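# Rotate dispenser knob to drop one dowel in tray

## Task

Rotate the knob on the dispenser so that one dowel, and only one, falls into the black tray. Any dowel that ends up somewhere other than the dispenser or the tray makes the attempt a failure. Afterwards release the knob and pull the arms away. The result has to hold by itself, with nothing resting on the robot.

## Robot and tools

Robot and frame. Two arms, left_arm and right_arm, are mounted on opposite sides of a table, facing each other. left_arm's base is on the +y side. The names do not tell you which side of a camera image an arm is on. All positions use one scene frame. The origin is the table centre, +z points up, and the table surface is at z = +0.020 m. Each gripper's fingers point along its own +x axis and close along its y axis. The reported gripper position is the point between the finger pads, about 3 to 4 cm behind the fingertips. It can be somewhat wrong, more so when the arm is stretched far out.

execute_actions. The argument "actions" is a list holding at most one item. An empty list sends nothing and only returns the current state. An action item is {"rows": [...], "steps": n}. steps runs from 1 to 15 and defaults to 15. Each control step lasts 1/30 s. The list holds 1 to 15 rows, one per step, and the last row is repeated if there are fewer rows than steps. A wait item is {"steps": n} with no rows, n up to 300. It sends nothing new and returns once n steps have passed since the previous result, counting the time spent composing the reply. The optional "pictures" (boolean) controls whether camera images come back; by default they do. A refused call sends nothing to the robot.

Row layout. Every row is one list of 14 numbers, each in [-1, 1], covering both arms even if only one moves. The order is left_arm waist, shoulder, elbow, wrist pitch, wrist yaw, wrist roll, gripper opening, then the same seven for right_arm. The six joint numbers are offsets, not poses. They are measured from the joint angles in the latest result that reports them. Before any such result in the scene, and for a second or later call in the same reply, they are measured from where the arm stands when the action begins. They never add up from row to row. Scaling: 1.0 equals 0.9615 rad for waist, shoulder and elbow, 1.713 rad for wrist pitch, 1.767 rad for wrist yaw and 1.728 rad for wrist roll. Joint ranges in rad, same order: waist -3.054 to 3.054, shoulder 0.000 to 3.142, elbow 0.000 to 2.356, wrist pitch -1.571 to 1.571, wrist yaw -1.571 to 1.571, wrist roll -3.142 to 3.142. A call is refused if it pushes a joint more than 0.010 rad outward beyond its range. The true end stop can be 0.010 rad either side of the listed one. Targets past it are clipped there, and a "joint sent to its limit" line may appear, possibly about an earlier action. The absence of that line does not prove there is room left. A row of all-zero offsets is not a pause: it drives the arms back to the reference angles.

Opening is absolute, not an offset. +1 is fully open, and empty fingers touch at about -0.80. Values down to -1 close no further. A full close needs at least about 0.5 s.

Motion. Joint speed is capped. Each step, a joint's target may lead its measured angle by at most 0.211 rad (waist, shoulder, elbow), 0.213 (wrist pitch), 0.267 (wrist yaw) or 0.228 (wrist roll). If the targets would move a gripper more than 70 mm from where it is measured, all of that arm's targets are pulled back proportionally. Friction can leave a joint short of its target, worse at long reach, and a tiny turn may not happen at all, so check the reported angles after every move. Between calls the arms keep heading for the last row sent. They stop once everything has nearly stopped moving (a slow or blocked move counts as stopped) or once any step is HELD. After that only a new action makes them move or press further. Fingers still opening or closing finish their motion. The simulation keeps running while you think and write.

Gripping. grip_measured is the measured finger opening on the same scale as the command. To hold something, command a value clearly below grip_measured; a larger gap squeezes harder. Readings may be off by up to about 1 mm, with a fixed error per gripper. Finger force tops out near 34 N per pad, though some grippers are weaker. Snapping shut quickly can press harder, sometimes until the fingers spring open.

Result lines. The state line lists each arm's gripper position (m), orientation quaternion (wxyz) and linear and angular velocities (m/s, rad/s). Joint positions and Joint velocities give one block per arm: six joints (rad, rad/s), then the finger-pad gap (m, m/s; 0.088 m is fully open). "joint command not followed" means a clearance check altered or blocked some joint targets; the rest of the row was still carried out. HELD marks steps on which all or part of your row was not sent. TORQUE FAULT means a joint hit its load limit; that arm halts for 10 s and drops the rest of the call. Load limits per arm in N m: waist 18.2, shoulder 22.5, elbow 22.4, wrist pitch 5.92, wrist yaw 5.9, wrist roll 5.54, including the weight of anything held. MOTOR HOT warns at 50 °C. At 95 °C an OVER-TEMPERATURE FAULT stops that arm until it cools, and if it has not cooled within 30 to 60 s the arm and its gripper lose power and go limp. Holding loads heats motors, and heat partly carries into the next scene.

zoom_image returns an enlarged crop of one camera's latest image. Arguments: camera (cam_high, cam_low, cam_left_wrist or cam_right_wrist) and region [x0, y0, x1, y1] in pixels, (0, 0) at top left, at most 504 by 504. Every camera gives 504x504 images.

finished_scene ends the current scene, takes its scene number (1 or 2), cannot be undone, and reports whether the goal was met. The goal must still hold at that moment. A reply with no tool call ends all remaining scenes.

Things to avoid. Do not let the arms or their mounts strike or press on each other. Do not knock or drop anything off the table, and do not let any dowel escape the dispenser or tray. Avoid drops, slips, slams and forceful pushes, and prefer smooth, economical motions. Expect occasional brief tugs on held parts or nudges to loose objects.

Each tool is called after "Request:" as name(argument=value, ...) on one line, values as JSON.

## Session

Request:
execute_actions(actions=[])

Scene clock: 0.00 s of 5400.00 s.
left_arm: end_effector_position=(-0.3069, +0.1708, +0.3582) grip_measured=+0.854 end_effector_quat_wxyz=(+0.598, +0.185, -0.256, -0.737) end_effector_velocity=(+0.003, -0.000, -0.007) end_effector_angular_velocity=(+0.028, +0.002, +0.008) | right_arm: end_effector_position=(-0.0966, -0.0560, +0.1763) grip_measured=+0.829 end_effector_quat_wxyz=(+0.870, -0.157, +0.048, +0.465) end_effector_velocity=(+0.000, +0.001, +0.000) end_effector_angular_velocity=(-0.009, -0.003, +0.004)
Joint positions: left_arm=[-0.     0.856  0.654  0.246  0.004  0.004  0.081] | right_arm=[0.73  1.939 1.023 0.481 0.813 0.442 0.08 ]
Joint velocities: left_arm=[-0.002 -0.002 -0.007 -0.022  0.007 -0.007  0.   ] | right_arm=[-0.002 -0.002  0.002 -0.007 -0.007 -0.007 -0.   ]
Heat: left arm: hottest wrist pitch 30 °C (+0.0 °C/min); right arm: hottest wrist pitch 30 °C (+0.0 °C/min).

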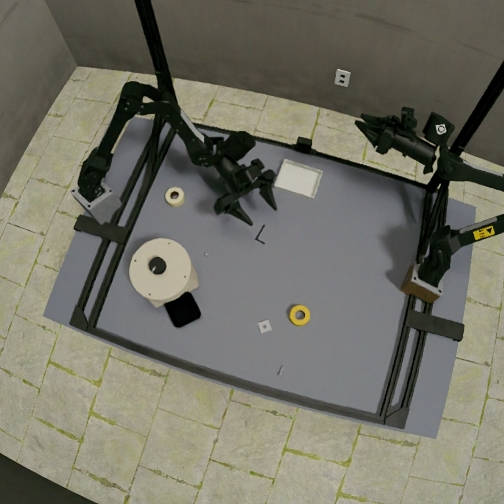

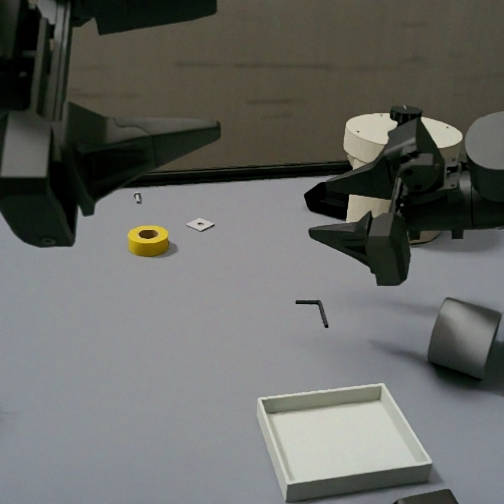

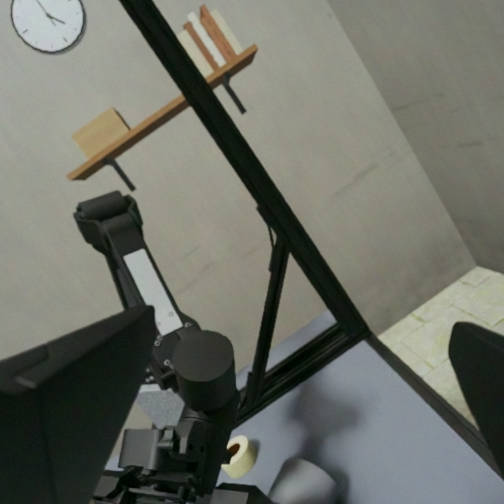

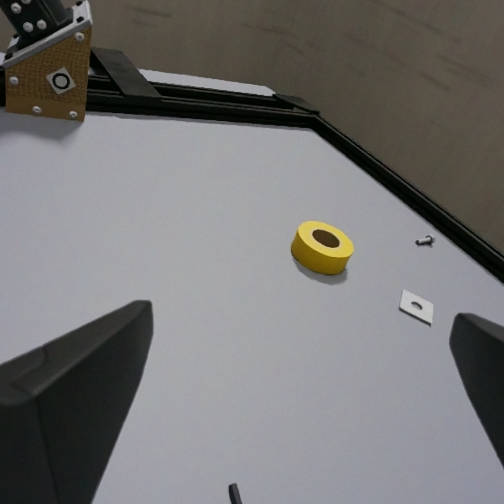

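Request:
zoom_image(camera="cam_high", region=[60, 170, 240, 350])

Request:
zoom_image(camera="cam_low", region=[290, 90, 490, 260])

Region (60, 170, 240, 350) of cam_high's 504x504 image, scaled by 2.800, with more detail than that image has.

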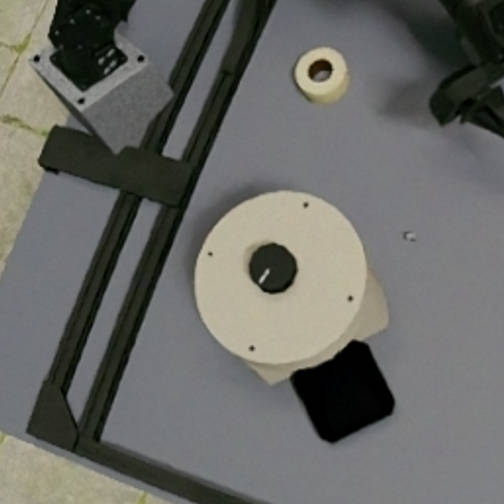

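Region (290, 90, 490, 260) of cam_low's 504x504 image, scaled by 2.520, with more detail than that image has; it fills the top 428 rows of this view, and the rest is white.

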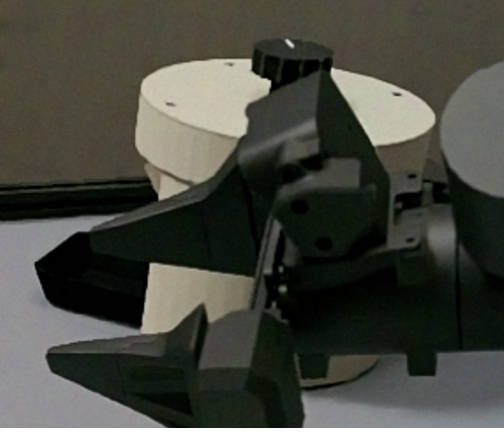

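Request:
execute_actions(actions=[{"rows":[[0,0,0,0,0,0,0.85,-0.3,-0.02,0.684,-0.6,-0.629,-0.25,1]],"steps":15}], pictures=false)

Request:
execute_actions(actions=[{"steps":40}], pictures=false)

Scene clock: 28.60 s of 5400.00 s.
left_arm: end_effector_position=(-0.3069, +0.1708, +0.3582) grip_measured=+0.850 end_effector_quat_wxyz=(+0.598, +0.185, -0.256, -0.737) end_effector_velocity=(+0.000, +0.001, -0.001) end_effector_angular_velocity=(+0.006, +0.006, -0.003) | right_arm: end_effector_position=(-0.1034, +0.0329, +0.2639) grip_measured=+0.988 end_effector_quat_wxyz=(+0.678, -0.328, +0.124, +0.646) end_effector_velocity=(-0.305, -0.058, +0.072) end_effector_angular_velocity=(-1.004, +0.900, +1.297)
Joint positions: left_arm=[-0.     0.856  0.654  0.246  0.004  0.004  0.081] | right_arm=[ 0.445  1.934  1.59  -0.173  0.003  0.034  0.087]
Joint velocities: left_arm=[ 0.002 -0.007 -0.002 -0.007  0.007 -0.007  0.   ] | right_arm=[ 0.002 -0.129  0.813 -1.429 -1.795 -0.183  0.001]
Heat: left arm: hottest wrist pitch 33 °C (+6.3 °C/min); right arm: hottest shoulder 33 °C (+6.3 °C/min).
Steps of this call (steps 1 to 90: nothing new was sent; then 25.10 s passed at rest; steps 91 to 105: all 15 steps of this action). Readings (joint positions):
91: left_arm=[-0.000 0.856 0.654 0.246 0.004 0.004] | right_arm=[0.719 1.939 1.043 0.441 0.771 0.408]
92: left_arm=[-0.000 0.856 0.654 0.246 0.004 0.004] | right_arm=[0.695 1.939 1.072 0.403 0.720 0.369]
94: left_arm=[-0.000 0.856 0.654 0.246 0.004 0.004] | right_arm=[0.630 1.940 1.133 0.331 0.631 0.294]
98: left_arm=[-0.000 0.856 0.654 0.246 0.004 0.004] | right_arm=[0.497 1.939 1.303 0.153 0.415 0.130]
105: the state above

Scene clock: 29.93 s of 5400.00 s.
left_arm: end_effector_position=(-0.3069, +0.1708, +0.3582) grip_measured=+0.850 end_effector_quat_wxyz=(+0.598, +0.185, -0.256, -0.737) end_effector_velocity=(+0.004, -0.002, -0.005) end_effector_angular_velocity=(+0.023, +0.018, +0.019) | right_arm: end_effector_position=(-0.1379, -0.0162, +0.2382) grip_measured=+0.992 end_effector_quat_wxyz=(+0.557, -0.388, +0.272, +0.682) end_effector_velocity=(+0.002, -0.000, +0.002) end_effector_angular_velocity=(-0.002, +0.009, -0.010)
Joint positions: left_arm=[-0.     0.856  0.654  0.246  0.004  0.004  0.081] | right_arm=[ 0.445  1.921  1.668 -0.545 -0.294  0.015  0.088]
Joint velocities: left_arm=[-0.002  0.002 -0.002 -0.022 -0.007 -0.022 -0.   ] | right_arm=[-0.007 -0.002  0.002 -0.007 -0.007  0.007 -0.   ]
Heat: left arm: hottest wrist pitch 33 °C (+6.0 °C/min); right arm: hottest shoulder 34 °C (+8.0 °C/min).
Steps of this call (steps 1 to 40: the robot went on to your last target). Readings (joint positions):
1: left_arm=[-0.000 0.856 0.654 0.246 0.004 0.004] | right_arm=[0.445 1.929 1.612 -0.219 -0.056 0.030]
2: left_arm=[-0.000 0.856 0.654 0.246 0.004 0.004] | right_arm=[0.446 1.925 1.629 -0.265 -0.111 0.027]
4: left_arm=[-0.000 0.856 0.654 0.246 0.004 0.004] | right_arm=[0.447 1.921 1.650 -0.359 -0.185 0.022]
8: left_arm=[-0.000 0.856 0.654 0.246 0.004 0.004] | right_arm=[0.447 1.921 1.657 -0.484 -0.254 0.018]
40: the state above

Request:
execute_actions(actions=[{"rows":[[0,0,0,0,0,0,0.85,-1,0,0.014,0,0,0,1],[0,0,0,0,0,0,0.85,-1,0,0.014,0,0,0,1],[0,0,0,0,0,0,0.85,-1,0,0.014,0,0,0,1],[0,0,0,0,0,0,0.85,-1,0,0.014,0,0,0,1],[0,0,0,0,0,0,0.85,-1,0,0.014,0,0,0,1],[0,0,0,0,0,0,0.85,-1,0,0.014,0,0,0,1],[0,0,0,0,0,0,0.85,-1,0,0.014,0,0,0,1],[0,0,0,0,0,0,0.85,-1,0,0.014,0,0,0,1],[0,0,0,0,0,0,0.85,-1,0,0.014,0,0,0,1],[0,0,0,0,0,0,0.85,-1,0,0.014,0,0,0,1],[0,0,0,0,0,0,0.85,-1,0,0.014,0,0,0,1],[0,0,0,0,0,0,0.85,-1,0,0.014,0,0,0,1],[0,0,0,0,0,0,0.85,-1,0,0.014,0,0,0,1],[0,0,0,0,0,0,0.85,-1,0,0.014,0,0,0,1],[0,0,0,0,0,0,0.85,-1,0,0.014,-0.563,0,0,1]],"steps":15}], pictures=false)

Request:
execute_actions(actions=[{"steps":45}])

Scene clock: 37.13 s of 5400.00 s.
left_arm: end_effector_position=(-0.3070, +0.1708, +0.3584) grip_measured=+0.850 end_effector_quat_wxyz=(+0.598, +0.185, -0.256, -0.737) end_effector_velocity=(+0.003, +0.001, -0.003) end_effector_angular_velocity=(+0.012, +0.005, +0.014) | right_arm: end_effector_position=(+0.0692, -0.0320, +0.3074) grip_measured=+0.992 end_effector_quat_wxyz=(+0.713, -0.307, +0.292, +0.559) end_effector_velocity=(+0.415, -0.278, +0.054) end_effector_angular_velocity=(-0.520, +0.182, -1.205)
Joint positions: left_arm=[-0.     0.856  0.655  0.246  0.004  0.004  0.081] | right_arm=[ 0.011  1.921  1.669 -0.568 -0.301  0.015  0.088]
Joint velocities: left_arm=[-0.002 -0.007 -0.002 -0.022 -0.007 -0.007 -0.   ] | right_arm=[-0.935 -0.007  0.066 -1.004  0.022 -0.007  0.   ]
Heat: left arm: hottest wrist pitch 34 °C (+6.5 °C/min); right arm: hottest shoulder 35 °C (+8.1 °C/min).
Steps of this call (steps 1 to 15: the robot went on to your last target; steps 16 to 90: nothing new was sent; then 3.70 s passed at rest; steps 91 to 105: all 15 steps of this action). Readings (joint positions):
91: left_arm=[-0.000 0.856 0.654 0.246 0.004 0.004] | right_arm=[0.438 1.921 1.668 -0.545 -0.301 0.015]
92: left_arm=[-0.000 0.856 0.654 0.246 0.004 0.004] | right_arm=[0.421 1.921 1.668 -0.545 -0.302 0.015]
94: left_arm=[-0.000 0.856 0.655 0.246 0.004 0.004] | right_arm=[0.366 1.921 1.668 -0.545 -0.302 0.015]
98: left_arm=[-0.000 0.856 0.655 0.246 0.004 0.004] | right_arm=[0.233 1.921 1.668 -0.545 -0.301 0.015]
105: the state above

Scene clock: 38.63 s of 5400.00 s.
left_arm: end_effector_position=(-0.3070, +0.1708, +0.3584) grip_measured=+0.850 end_effector_quat_wxyz=(+0.598, +0.185, -0.256, -0.737) end_effector_velocity=(+0.001, +0.001, -0.000) end_effector_angular_velocity=(-0.006, -0.021, +0.006) | right_arm: end_effector_position=(+0.1563, -0.2883, +0.3156) grip_measured=+0.992 end_effector_quat_wxyz=(+0.671, -0.219, +0.676, +0.212) end_effector_velocity=(-0.001, -0.003, +0.000) end_effector_angular_velocity=(-0.009, +0.001, +0.003)
Joint positions: left_arm=[-0.     0.856  0.655  0.246  0.004  0.004  0.081] | right_arm=[-0.513  1.921  1.671 -1.508 -0.294  0.015  0.088]
Joint velocities: left_arm=[-0.002 -0.007 -0.002 -0.007 -0.007  0.022 -0.   ] | right_arm=[-0.002 -0.002 -0.002 -0.007  0.007 -0.007 -0.   ]
Heat: left arm: hottest wrist pitch 34 °C (+6.2 °C/min); right arm: hottest shoulder 35 °C (+7.8 °C/min).
Steps of this call (steps 1 to 45: the robot went on to your last target). Readings (joint positions):
1: left_arm=[-0.000 0.856 0.655 0.246 0.004 0.004] | right_arm=[-0.020 1.921 1.670 -0.603 -0.301 0.015]
2: left_arm=[-0.000 0.856 0.655 0.246 0.004 0.004] | right_arm=[-0.052 1.921 1.670 -0.636 -0.301 0.015]
4: left_arm=[-0.000 0.856 0.655 0.246 0.004 0.004] | right_arm=[-0.115 1.921 1.670 -0.701 -0.300 0.015]
8: left_arm=[-0.000 0.856 0.655 0.246 0.004 0.004] | right_arm=[-0.245 1.921 1.671 -0.833 -0.300 0.015]
45: the state above

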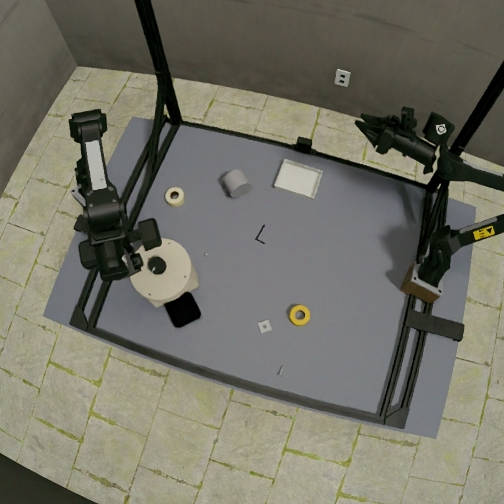

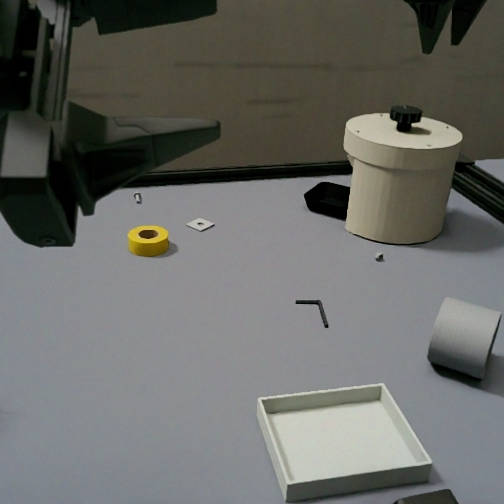

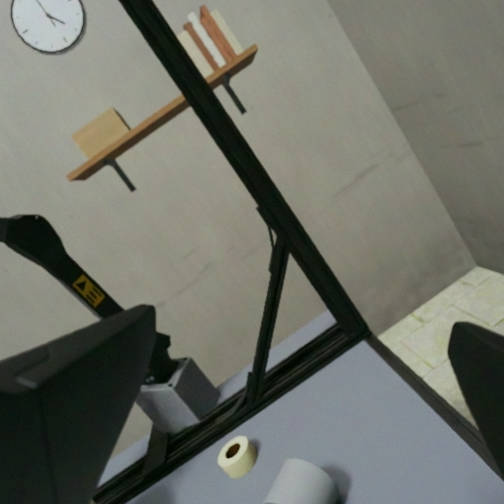

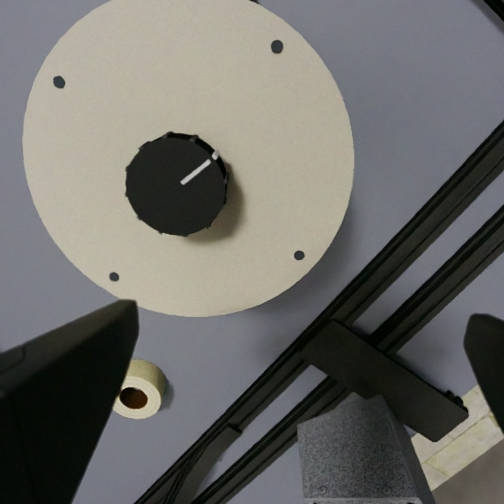

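Request:
execute_actions(actions=[{"rows":[[0,0,0,0,0,0,0.85,0.171,-0.0125,-0.139,0.1086,-0.02,0,1]],"steps":15}], pictures=false)

Request:
execute_actions(actions=[{"steps":15}])

Scene clock: 50.47 s of 5400.00 s.
left_arm: end_effector_position=(-0.3070, +0.1708, +0.3584) grip_measured=+0.850 end_effector_quat_wxyz=(+0.598, +0.185, -0.256, -0.737) end_effector_velocity=(-0.002, +0.001, -0.000) end_effector_angular_velocity=(-0.002, -0.007, -0.012) | right_arm: end_effector_position=(+0.1319, -0.2492, +0.2716) grip_measured=+0.992 end_effector_quat_wxyz=(+0.654, -0.272, +0.651, +0.273) end_effector_velocity=(+0.002, -0.003, -0.005) end_effector_angular_velocity=(+0.006, +0.006, -0.000)
Joint positions: left_arm=[-0.     0.856  0.655  0.246  0.004  0.004  0.081] | right_arm=[-0.353  1.914  1.551 -1.328 -0.325  0.015  0.088]
Joint velocities: left_arm=[-0.002 -0.002 -0.002  0.007  0.007  0.007  0.   ] | right_arm=[-0.007 -0.002 -0.027  0.022 -0.007 -0.007 -0.   ]
Heat: left arm: hottest wrist pitch 35 °C (+5.9 °C/min); right arm: hottest shoulder 35 °C (+5.9 °C/min).
Steps of this call (steps 1 to 15: the robot went on to your last target; steps 16 to 90: nothing new was sent; then 8.33 s passed at rest; steps 91 to 105: all 15 steps of this action). Readings (joint positions):
91: left_arm=[-0.000 0.856 0.655 0.246 0.004 0.004] | right_arm=[-0.504 1.919 1.653 -1.472 -0.295 0.015]
92: left_arm=[-0.000 0.856 0.655 0.246 0.004 0.004] | right_arm=[-0.480 1.915 1.635 -1.433 -0.299 0.015]
94: left_arm=[-0.000 0.856 0.655 0.246 0.004 0.004] | right_arm=[-0.420 1.914 1.602 -1.388 -0.314 0.015]
98: left_arm=[-0.000 0.856 0.655 0.246 0.004 0.004] | right_arm=[-0.355 1.914 1.562 -1.349 -0.323 0.015]
105: the state above

Scene clock: 50.97 s of 5400.00 s.
left_arm: end_effector_position=(-0.3070, +0.1708, +0.3584) grip_measured=+0.850 end_effector_quat_wxyz=(+0.598, +0.185, -0.256, -0.737) end_effector_velocity=(-0.001, +0.002, +0.002) end_effector_angular_velocity=(-0.011, +0.010, -0.004) | right_arm: end_effector_position=(+0.1318, -0.2487, +0.2707) grip_measured=+0.992 end_effector_quat_wxyz=(+0.654, -0.273, +0.650, +0.274) end_effector_velocity=(-0.001, +0.000, +0.001) end_effector_angular_velocity=(+0.011, +0.000, +0.007)
Joint positions: left_arm=[-0.     0.856  0.655  0.246  0.004  0.004  0.081] | right_arm=[-0.351  1.914  1.548 -1.323 -0.325  0.015  0.088]
Joint velocities: left_arm=[-0.002 -0.007 -0.002  0.007 -0.007 -0.007 -0.   ] | right_arm=[-0.002 -0.007 -0.007  0.007 -0.007 -0.007 -0.   ]
Heat: left arm: hottest wrist pitch 35 °C (+5.9 °C/min); right arm: hottest shoulder 35 °C (+5.9 °C/min).
Steps of this call (steps 1 to 15: the robot went on to your last target). Readings (joint positions):
1: left_arm=[-0.000 0.856 0.655 0.246 0.004 0.004] | right_arm=[-0.353 1.914 1.550 -1.327 -0.325 0.015]
2: left_arm=[-0.000 0.856 0.655 0.246 0.004 0.004] | right_arm=[-0.353 1.914 1.550 -1.326 -0.325 0.015]
4: left_arm=[-0.000 0.856 0.655 0.246 0.004 0.004] | right_arm=[-0.352 1.914 1.549 -1.325 -0.325 0.015]
8: left_arm=[-0.000 0.856 0.655 0.246 0.004 0.004] | right_arm=[-0.352 1.914 1.549 -1.324 -0.325 0.015]
15: the state above
All arms were judged still, so your last target was given up. Only a new action makes them travel on or press farther. Fingers that are still opening or closing keep moving.

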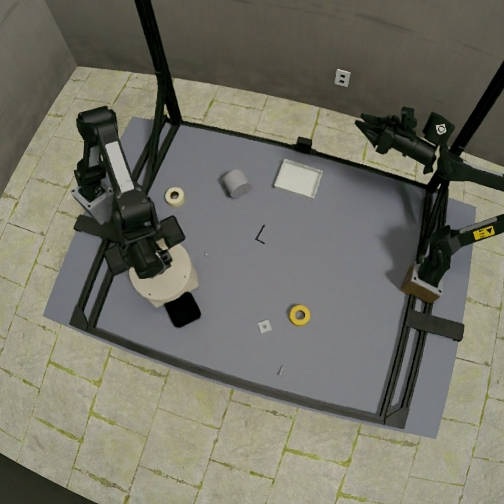

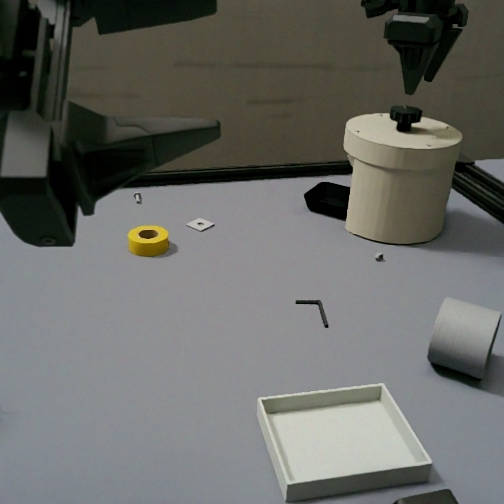

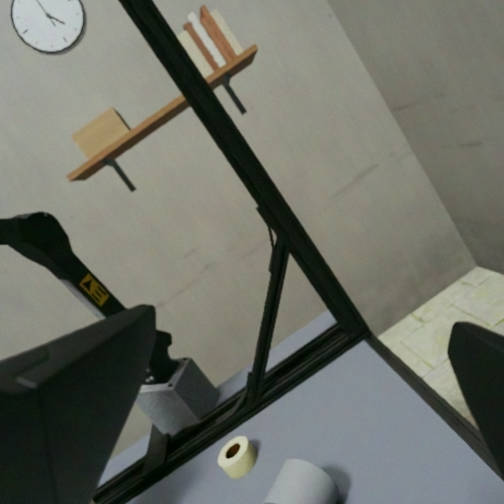

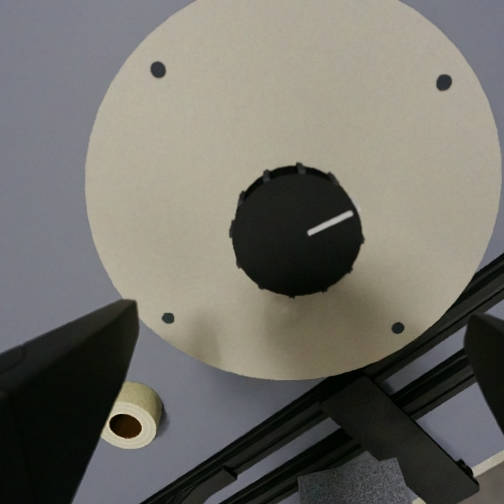

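Request:
execute_actions(actions=[{"rows":[[0,0,0,0,0,0,0.85,0.016,0.046,-0.015,0.03,0,-0.91,1]],"steps":15}], pictures=false)

Request:
execute_actions(actions=[{"steps":30}])

Scene clock: 58.43 s of 5400.00 s.
left_arm: end_effector_position=(-0.3070, +0.1708, +0.3584) grip_measured=+0.850 end_effector_quat_wxyz=(+0.598, +0.185, -0.256, -0.737) end_effector_velocity=(-0.000, +0.001, +0.001) end_effector_angular_velocity=(-0.007, +0.009, -0.001) | right_arm: end_effector_position=(+0.1383, -0.2412, +0.2585) grip_measured=+0.992 end_effector_quat_wxyz=(+0.507, -0.498, +0.499, +0.496) end_effector_velocity=(+0.000, -0.003, -0.001) end_effector_angular_velocity=(-0.028, -0.009, +1.510)
Joint positions: left_arm=[-0.     0.856  0.655  0.246  0.004  0.004  0.081] | right_arm=[-0.338  1.946  1.544 -1.275 -0.325 -0.734  0.088]
Joint velocities: left_arm=[-0.002 -0.002 -0.002  0.007 -0.007 -0.007 -0.   ] | right_arm=[-0.002  0.002 -0.002 -0.007  0.007 -1.516 -0.   ]
Heat: left arm: hottest wrist pitch 35 °C (+5.1 °C/min); right arm: hottest shoulder 35 °C (+5.1 °C/min).
Steps of this call (steps 1 to 90: nothing new was sent; then 3.97 s passed at rest; steps 91 to 105: all 15 steps of this action). Readings (joint positions):
91: left_arm=[-0.000 0.856 0.655 0.246 0.004 0.004] | right_arm=[-0.350 1.916 1.547 -1.316 -0.325 -0.031]
92: left_arm=[-0.000 0.856 0.655 0.246 0.004 0.004] | right_arm=[-0.348 1.919 1.547 -1.304 -0.325 -0.082]
94: left_arm=[-0.000 0.856 0.655 0.246 0.004 0.004] | right_arm=[-0.344 1.929 1.547 -1.291 -0.325 -0.182]
98: left_arm=[-0.000 0.856 0.655 0.246 0.004 0.004] | right_arm=[-0.338 1.944 1.544 -1.280 -0.325 -0.383]
105: the state above

Scene clock: 59.43 s of 5400.00 s.
left_arm: end_effector_position=(-0.3070, +0.1708, +0.3584) grip_measured=+0.850 end_effector_quat_wxyz=(+0.598, +0.185, -0.256, -0.737) end_effector_velocity=(-0.000, +0.001, +0.001) end_effector_angular_velocity=(-0.004, +0.023, -0.001) | right_arm: end_effector_position=(+0.1383, -0.2410, +0.2582) grip_measured=+0.992 end_effector_quat_wxyz=(+0.268, -0.658, +0.261, +0.653) end_effector_velocity=(+0.001, +0.002, +0.003) end_effector_angular_velocity=(+0.006, -0.016, +0.044)
Joint positions: left_arm=[-0.     0.856  0.655  0.246  0.004  0.004  0.081] | right_arm=[-0.338  1.947  1.543 -1.274 -0.326 -1.55   0.088]
Joint velocities: left_arm=[-0.002 -0.002 -0.002  0.007 -0.007 -0.022 -0.   ] | right_arm=[ 0.002 -0.007  0.002  0.007  0.007 -0.037  0.   ]
Heat: left arm: hottest wrist pitch 35 °C (+5.0 °C/min); right arm: hottest shoulder 35 °C (+5.0 °C/min).
Steps of this call (steps 1 to 30: the robot went on to your last target). Readings (joint positions):
1: left_arm=[-0.000 0.856 0.655 0.246 0.004 0.004] | right_arm=[-0.338 1.947 1.544 -1.275 -0.325 -0.784]
2: left_arm=[-0.000 0.856 0.655 0.246 0.004 0.004] | right_arm=[-0.338 1.947 1.544 -1.274 -0.325 -0.835]
4: left_arm=[-0.000 0.856 0.655 0.246 0.004 0.004] | right_arm=[-0.338 1.947 1.544 -1.274 -0.325 -0.935]
8: left_arm=[-0.000 0.856 0.655 0.246 0.004 0.004] | right_arm=[-0.338 1.947 1.544 -1.274 -0.325 -1.136]
30: the state above

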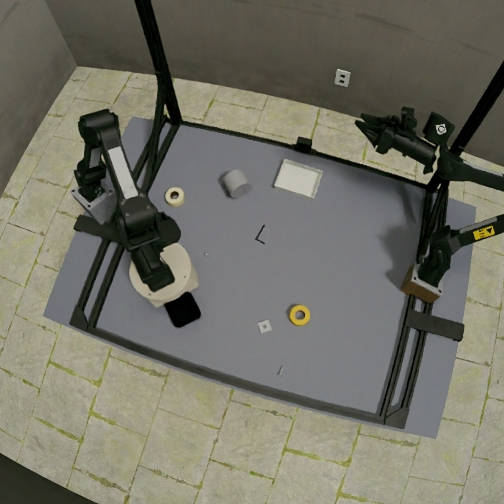

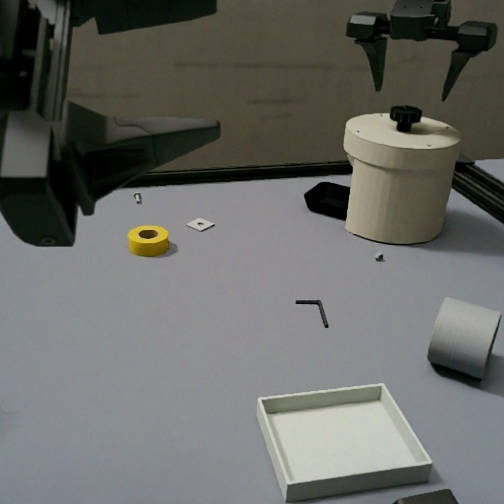

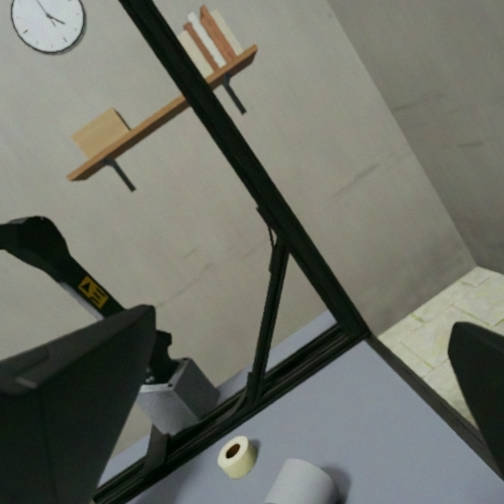

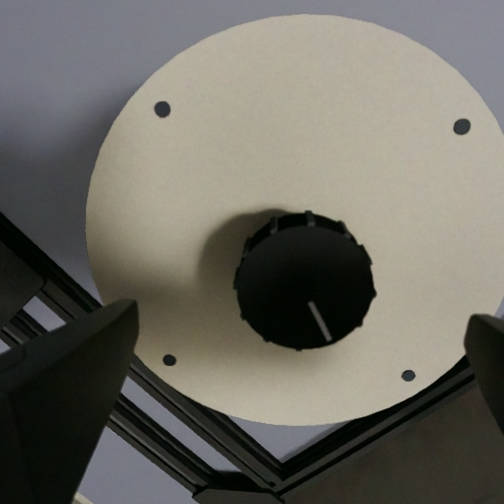

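Request:
execute_actions(actions=[{"rows":[[0,0,0,0,0,0,0.85,0.01,0.015,-0.03,0.02,0,0,1],[0,0,0,0,0,0,0.85,0.015,0.022,-0.045,0.03,0,0,1],[0,0,0,0,0,0,0.85,0.02,0.03,-0.06,0.04,0,0,1],[0,0,0,0,0,0,0.85,0.025,0.037,-0.075,0.05,0,0,1],[0,0,0,0,0,0,0.85,0.029,0.043,-0.09,0.061,-0.004,0,1]],"steps":15}], pictures=false)

Request:
execute_actions(actions=[{"steps":12}])

Request:
zoom_image(camera="cam_low", region=[330, 50, 490, 170])

Scene clock: 67.10 s of 5400.00 s.
left_arm: end_effector_position=(-0.3070, +0.1708, +0.3584) grip_measured=+0.850 end_effector_quat_wxyz=(+0.598, +0.185, -0.256, -0.737) end_effector_velocity=(+0.002, +0.000, -0.001) end_effector_angular_velocity=(+0.005, +0.007, +0.008) | right_arm: end_effector_position=(+0.1410, -0.2395, +0.2276) grip_measured=+0.992 end_effector_quat_wxyz=(+0.256, -0.659, +0.258, +0.658) end_effector_velocity=(+0.001, +0.005, +0.000) end_effector_angular_velocity=(+0.031, +0.002, -0.003)
Joint positions: left_arm=[-0.     0.856  0.655  0.246  0.004  0.004  0.081] | right_arm=[-0.313  1.98   1.47  -1.174 -0.328 -1.552  0.088]
Joint velocities: left_arm=[-0.002 -0.002 -0.002 -0.007 -0.007 -0.007 -0.   ] | right_arm=[-0.002 -0.002 -0.002  0.022 -0.022  0.007 -0.   ]
Heat: left arm: hottest wrist pitch 35 °C (+4.1 °C/min); right arm: hottest shoulder 35 °C (+4.1 °C/min).
Steps of this call (steps 1 to 15: the robot went on to your last target; steps 16 to 90: nothing new was sent; then 4.17 s passed at rest; steps 91 to 105: all 15 steps of this action). Readings (joint positions):
91: left_arm=[-0.000 0.856 0.655 0.246 0.004 0.004] | right_arm=[-0.337 1.948 1.540 -1.267 -0.326 -1.552]
92: left_arm=[-0.000 0.856 0.655 0.246 0.004 0.004] | right_arm=[-0.336 1.948 1.536 -1.256 -0.326 -1.552]
94: left_arm=[-0.000 0.856 0.655 0.246 0.004 0.004] | right_arm=[-0.331 1.952 1.521 -1.232 -0.326 -1.552]
98: left_arm=[-0.000 0.856 0.655 0.246 0.004 0.004] | right_arm=[-0.316 1.972 1.484 -1.194 -0.326 -1.552]
105: the state above

Scene clock: 67.50 s of 5400.00 s.
left_arm: end_effector_position=(-0.3070, +0.1708, +0.3584) grip_measured=+0.850 end_effector_quat_wxyz=(+0.598, +0.185, -0.256, -0.737) end_effector_velocity=(+0.001, +0.000, -0.002) end_effector_angular_velocity=(+0.007, -0.009, +0.001) | right_arm: end_effector_position=(+0.1412, -0.2393, +0.2272) grip_measured=+0.992 end_effector_quat_wxyz=(+0.256, -0.660, +0.257, +0.658) end_effector_velocity=(-0.000, -0.000, -0.001) end_effector_angular_velocity=(+0.007, +0.004, +0.006)
Joint positions: left_arm=[-0.     0.856  0.655  0.246  0.004  0.004  0.081] | right_arm=[-0.312  1.98   1.468 -1.171 -0.328 -1.552  0.088]
Joint velocities: left_arm=[ 0.002 -0.002 -0.002 -0.007  0.007  0.007 -0.   ] | right_arm=[-0.002 -0.002 -0.007  0.007 -0.007 -0.007 -0.   ]
Heat: left arm: hottest wrist pitch 35 °C (+4.0 °C/min); right arm: hottest shoulder 35 °C (+4.0 °C/min).
Steps of this call (steps 1 to 12: the robot went on to your last target). Readings (joint positions):
1: left_arm=[-0.000 0.856 0.655 0.246 0.004 0.004] | right_arm=[-0.313 1.980 1.470 -1.174 -0.328 -1.552]
2: left_arm=[-0.000 0.856 0.655 0.246 0.004 0.004] | right_arm=[-0.313 1.980 1.469 -1.173 -0.328 -1.552]
4: left_arm=[-0.000 0.856 0.655 0.246 0.004 0.004] | right_arm=[-0.313 1.980 1.468 -1.172 -0.328 -1.552]
8: left_arm=[-0.000 0.856 0.655 0.246 0.004 0.004] | right_arm=[-0.312 1.980 1.468 -1.172 -0.328 -1.552]
12: the state above

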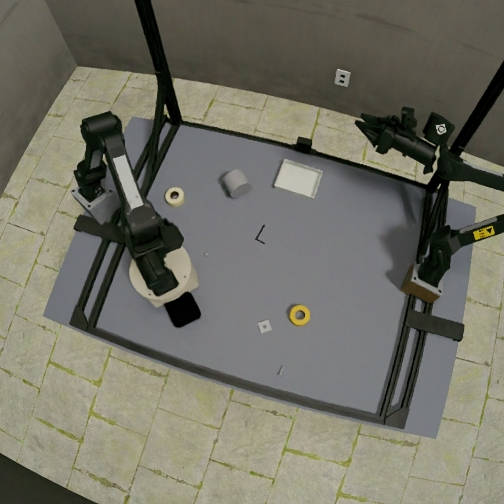

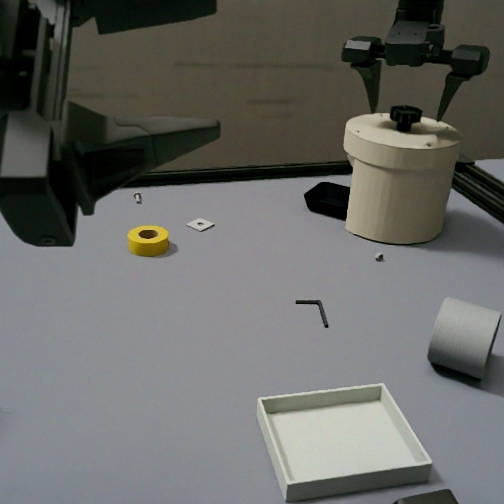

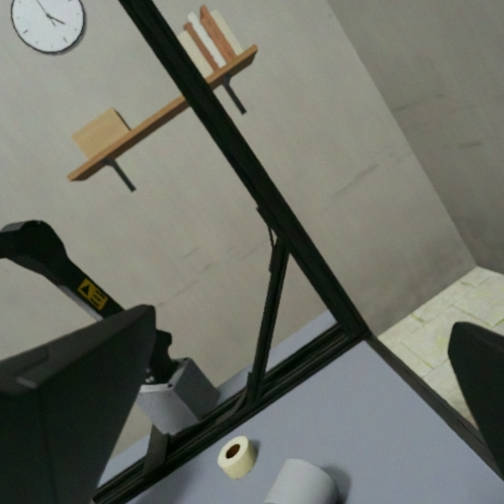

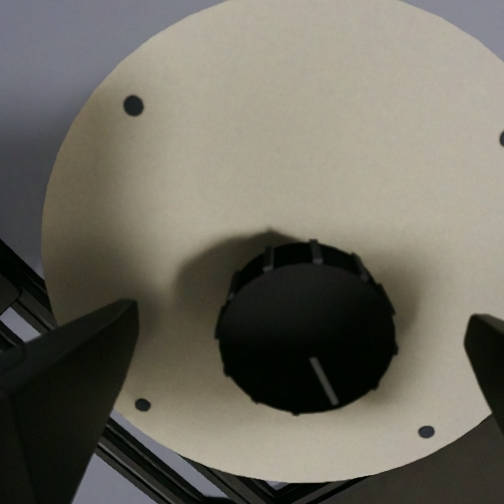

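Region (330, 50, 490, 170) of cam_low's 504x504 image, scaled by 3.150, with more detail than that image has; it fills the top 378 rows of this view, and the rest is white.

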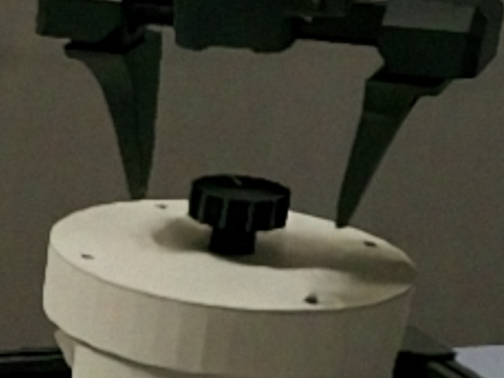

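Request:
execute_actions(actions=[{"rows":[[0,0,0,0,0,0,0.85,0.007,0.015,-0.023,0.011,0,0,0.8],[0,0,0,0,0,0,0.85,0.007,0.015,-0.023,0.011,0,0,0.7],[0,0,0,0,0,0,0.85,0.007,0.015,-0.023,0.011,0,0,0.6],[0,0,0,0,0,0,0.85,0.007,0.015,-0.023,0.011,0,0,0.5],[0,0,0,0,0,0,0.85,0.007,0.015,-0.023,0.011,0,0,0.4],[0,0,0,0,0,0,0.85,0.007,0.015,-0.023,0.011,0,0,0.3],[0,0,0,0,0,0,0.85,0.007,0.015,-0.023,0.011,0,0,0.25],[0,0,0,0,0,0,0.85,0.007,0.015,-0.023,0.011,0,0,0.2],[0,0,0,0,0,0,0.85,0.007,0.015,-0.023,0.011,0,0,0.15],[0,0,0,0,0,0,0.85,0.007,0.015,-0.023,0.011,0,0,0.1],[0,0,0,0,0,0,0.85,0.007,0.015,-0.023,0.011,0,0,0.05],[0,0,0,0,0,0,0.85,0.007,0.015,-0.023,0.011,0,0,0],[0,0,0,0,0,0,0.85,0.007,0.015,-0.023,0.011,0,0,-0.1],[0,0,0,0,0,0,0.85,0.007,0.015,-0.023,0.011,0,0,-0.2],[0,0,0,0,0,0,0.85,0.007,0.015,-0.023,0.011,0,0,-0.3]],"steps":15}], pictures=false)

Request:
execute_actions(actions=[{"steps":10}])

Scene clock: 76.20 s of 5400.00 s.
left_arm: end_effector_position=(-0.3071, +0.1708, +0.3585) grip_measured=+0.850 end_effector_quat_wxyz=(+0.598, +0.185, -0.256, -0.737) end_effector_velocity=(+0.003, -0.000, -0.004) end_effector_angular_velocity=(+0.019, +0.019, +0.016) | right_arm: end_effector_position=(+0.1411, -0.2392, +0.2232) grip_measured=+0.113 end_effector_quat_wxyz=(+0.254, -0.660, +0.257, +0.659) end_effector_velocity=(-0.000, -0.004, -0.001) end_effector_angular_velocity=(-0.013, +0.002, +0.001)
Joint positions: left_arm=[-0.     0.856  0.655  0.246  0.004  0.004  0.081] | right_arm=[-0.308  1.983  1.457 -1.157 -0.328 -1.552  0.045]
Joint velocities: left_arm=[-0.002 -0.002 -0.002 -0.022 -0.007 -0.022 -0.   ] | right_arm=[-0.002 -0.002 -0.007 -0.007  0.007 -0.007 -0.   ]
Heat: left arm: hottest wrist pitch 36 °C (+4.1 °C/min); right arm: hottest shoulder 35 °C (+3.0 °C/min).
Steps of this call (steps 1 to 15: the robot went on to your last target; steps 16 to 90: nothing new was sent; then 5.20 s passed at rest; steps 91 to 105: all 15 steps of this action). Readings (joint positions):
91: left_arm=[-0.000 0.856 0.655 0.246 0.004 0.004] | right_arm=[-0.312 1.981 1.466 -1.167 -0.328 -1.552]
92: left_arm=[-0.000 0.856 0.655 0.246 0.004 0.004] | right_arm=[-0.311 1.981 1.464 -1.164 -0.328 -1.552]
94: left_arm=[-0.000 0.856 0.655 0.246 0.004 0.004] | right_arm=[-0.310 1.982 1.461 -1.160 -0.328 -1.552]
98: left_arm=[-0.000 0.856 0.655 0.246 0.004 0.004] | right_arm=[-0.308 1.983 1.458 -1.156 -0.328 -1.552]
105: the state above

Scene clock: 76.53 s of 5400.00 s.
left_arm: end_effector_position=(-0.3071, +0.1708, +0.3585) grip_measured=+0.850 end_effector_quat_wxyz=(+0.598, +0.185, -0.256, -0.737) end_effector_velocity=(+0.000, +0.001, +0.002) end_effector_angular_velocity=(-0.009, +0.025, +0.007) | right_arm: end_effector_position=(+0.1411, -0.2392, +0.2231) grip_measured=+0.113 end_effector_quat_wxyz=(+0.254, -0.660, +0.257, +0.659) end_effector_velocity=(+0.000, +0.001, +0.000) end_effector_angular_velocity=(+0.011, +0.001, -0.007)
Joint positions: left_arm=[-0.     0.856  0.655  0.246  0.004  0.004  0.081] | right_arm=[-0.308  1.984  1.457 -1.157 -0.328 -1.552  0.045]
Joint velocities: left_arm=[-0.007 -0.002 -0.002  0.007 -0.022 -0.022 -0.   ] | right_arm=[-0.002 -0.002 -0.002  0.007 -0.007  0.007 -0.   ]
Heat: left arm: hottest wrist pitch 36 °C (+4.0 °C/min); right arm: hottest shoulder 35 °C (+3.0 °C/min).
Steps of this call (steps 1 to 10: the robot went on to your last target). Readings (joint positions):
1: left_arm=[-0.000 0.856 0.655 0.246 0.004 0.004] | right_arm=[-0.308 1.983 1.457 -1.157 -0.328 -1.552]
2: left_arm=[-0.000 0.856 0.655 0.246 0.004 0.004] | right_arm=[-0.308 1.983 1.457 -1.157 -0.328 -1.552]
4: left_arm=[-0.000 0.856 0.655 0.246 0.004 0.004] | right_arm=[-0.308 1.984 1.457 -1.157 -0.328 -1.552]
8: left_arm=[-0.000 0.856 0.655 0.246 0.004 0.004] | right_arm=[-0.308 1.984 1.457 -1.157 -0.328 -1.552]
10: the state above

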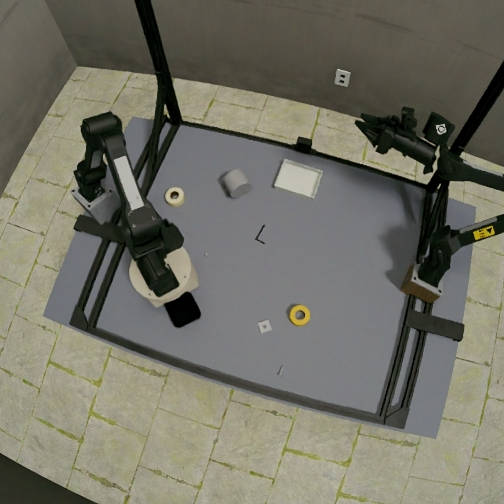

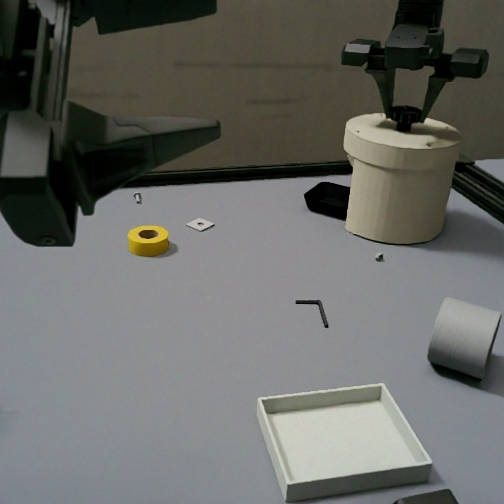

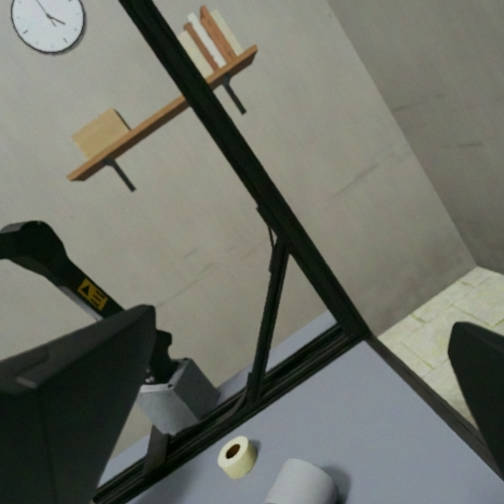

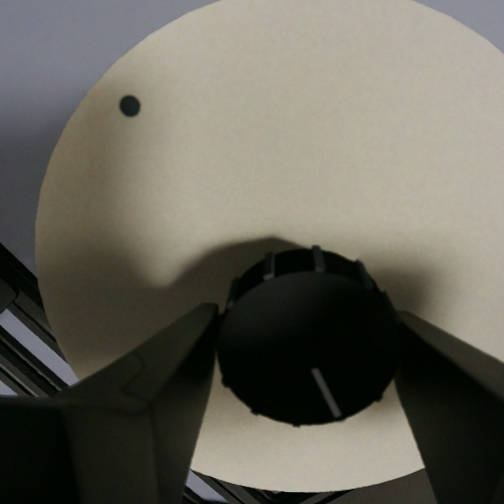

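Turn in small increments.

Request:
execute_actions(actions=[{"rows":[[0,0,0,0,0,0,0.85,0,0,0,0,0,0.03,-0.3],[0,0,0,0,0,0,0.85,0,0,0,0,0,0.05,-0.3],[0,0,0,0,0,0,0.85,0,0,0,0,0,0.07,-0.3],[0,0,0,0,0,0,0.85,0,0,0,0,0,0.09,-0.3],[0,0,0,0,0,0,0.85,0,0,0,0,0,0.11,-0.3]],"steps":15}], pictures=false)

Request:
execute_actions(actions=[{"steps":20}])

Scene clock: 81.10 s of 5400.00 s.
left_arm: end_effector_position=(-0.3071, +0.1708, +0.3585) grip_measured=+0.850 end_effector_quat_wxyz=(+0.598, +0.185, -0.256, -0.737) end_effector_velocity=(-0.000, -0.000, -0.000) end_effector_angular_velocity=(+0.002, +0.007, -0.006) | right_arm: end_effector_position=(+0.1408, -0.2390, +0.2226) grip_measured=+0.112 end_effector_quat_wxyz=(+0.300, -0.641, +0.303, +0.638) end_effector_velocity=(-0.004, -0.004, +0.000) end_effector_angular_velocity=(-0.010, +0.019, -0.046)
Joint positions: left_arm=[-0.     0.856  0.655  0.246  0.004  0.004  0.081] | right_arm=[-0.306  1.984  1.456 -1.156 -0.326 -1.408  0.044]
Joint velocities: left_arm=[ 0.002  0.002 -0.002  0.007  0.007 -0.007 -0.   ] | right_arm=[-0.002 -0.002 -0.002 -0.022 -0.007  0.037  0.   ]
Heat: left arm: hottest wrist pitch 36 °C (+4.1 °C/min); right arm: hottest shoulder 35 °C (+3.0 °C/min).
Steps of this call (steps 1 to 15: the robot went on to your last target; steps 16 to 90: nothing new was sent; then 1.07 s passed at rest; steps 91 to 105: all 15 steps of this action). Readings (joint positions):
91: left_arm=[-0.000 0.856 0.655 0.246 0.004 0.004] | right_arm=[-0.308 1.984 1.456 -1.156 -0.328 -1.547]
92: left_arm=[-0.000 0.856 0.655 0.246 0.004 0.004] | right_arm=[-0.308 1.984 1.456 -1.156 -0.328 -1.543]
94: left_arm=[-0.000 0.856 0.655 0.246 0.004 0.004] | right_arm=[-0.307 1.984 1.456 -1.156 -0.326 -1.514]
98: left_arm=[-0.000 0.856 0.655 0.246 0.004 0.004] | right_arm=[-0.306 1.984 1.456 -1.156 -0.325 -1.440]
105: the state above

Scene clock: 81.77 s of 5400.00 s.
left_arm: end_effector_position=(-0.3071, +0.1708, +0.3585) grip_measured=+0.850 end_effector_quat_wxyz=(+0.598, +0.185, -0.256, -0.737) end_effector_velocity=(+0.005, -0.001, -0.006) end_effector_angular_velocity=(+0.023, +0.018, +0.019) | right_arm: end_effector_position=(+0.1408, -0.2390, +0.2226) grip_measured=+0.111 end_effector_quat_wxyz=(+0.302, -0.640, +0.305, +0.637) end_effector_velocity=(+0.002, -0.000, +0.000) end_effector_angular_velocity=(+0.001, -0.010, +0.007)
Joint positions: left_arm=[-0.     0.856  0.655  0.246  0.004  0.004  0.081] | right_arm=[-0.306  1.984  1.456 -1.156 -0.326 -1.401  0.044]
Joint velocities: left_arm=[-0.002 -0.002 -0.007 -0.022 -0.007 -0.022 -0.   ] | right_arm=[-0.002 -0.002 -0.002  0.007  0.007 -0.007 -0.   ]
Heat: left arm: hottest wrist pitch 36 °C (+4.0 °C/min); right arm: hottest shoulder 35 °C (+3.0 °C/min).
Steps of this call (steps 1 to 15: the robot went on to your last target; steps 16 to 20: nothing new was sent). Readings (joint positions):
1: left_arm=[-0.000 0.856 0.655 0.246 0.004 0.004] | right_arm=[-0.306 1.984 1.456 -1.156 -0.326 -1.407]
2: left_arm=[-0.000 0.856 0.655 0.246 0.004 0.004] | right_arm=[-0.306 1.984 1.456 -1.156 -0.326 -1.406]
4: left_arm=[-0.000 0.856 0.655 0.246 0.004 0.004] | right_arm=[-0.306 1.984 1.456 -1.156 -0.326 -1.404]
8: left_arm=[-0.000 0.856 0.655 0.246 0.004 0.004] | right_arm=[-0.306 1.984 1.456 -1.156 -0.326 -1.402]
20: the state above
All arms were judged still, so your last target was given up. Only a new action makes them travel on or press farther. Fingers that are still opening or closing keep moving.

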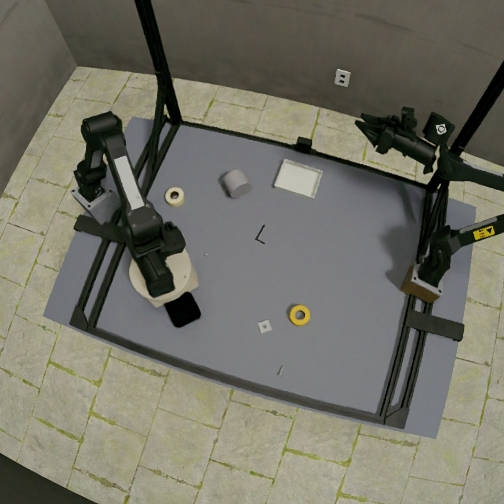

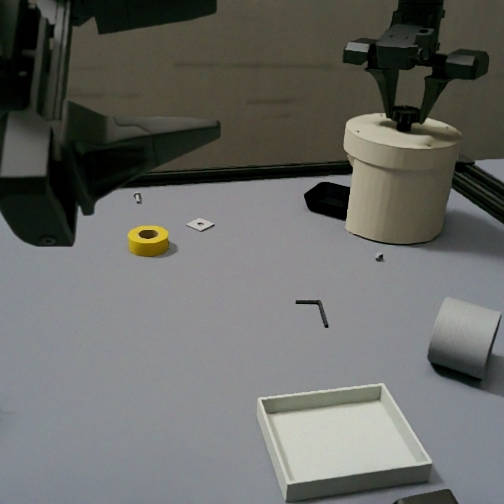

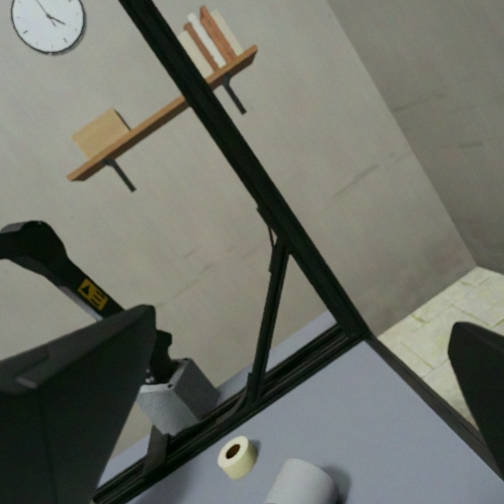

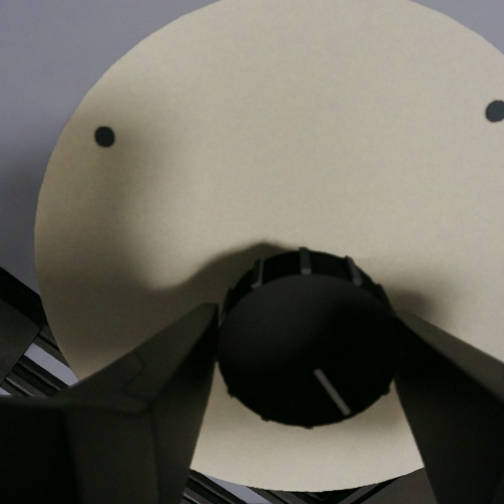

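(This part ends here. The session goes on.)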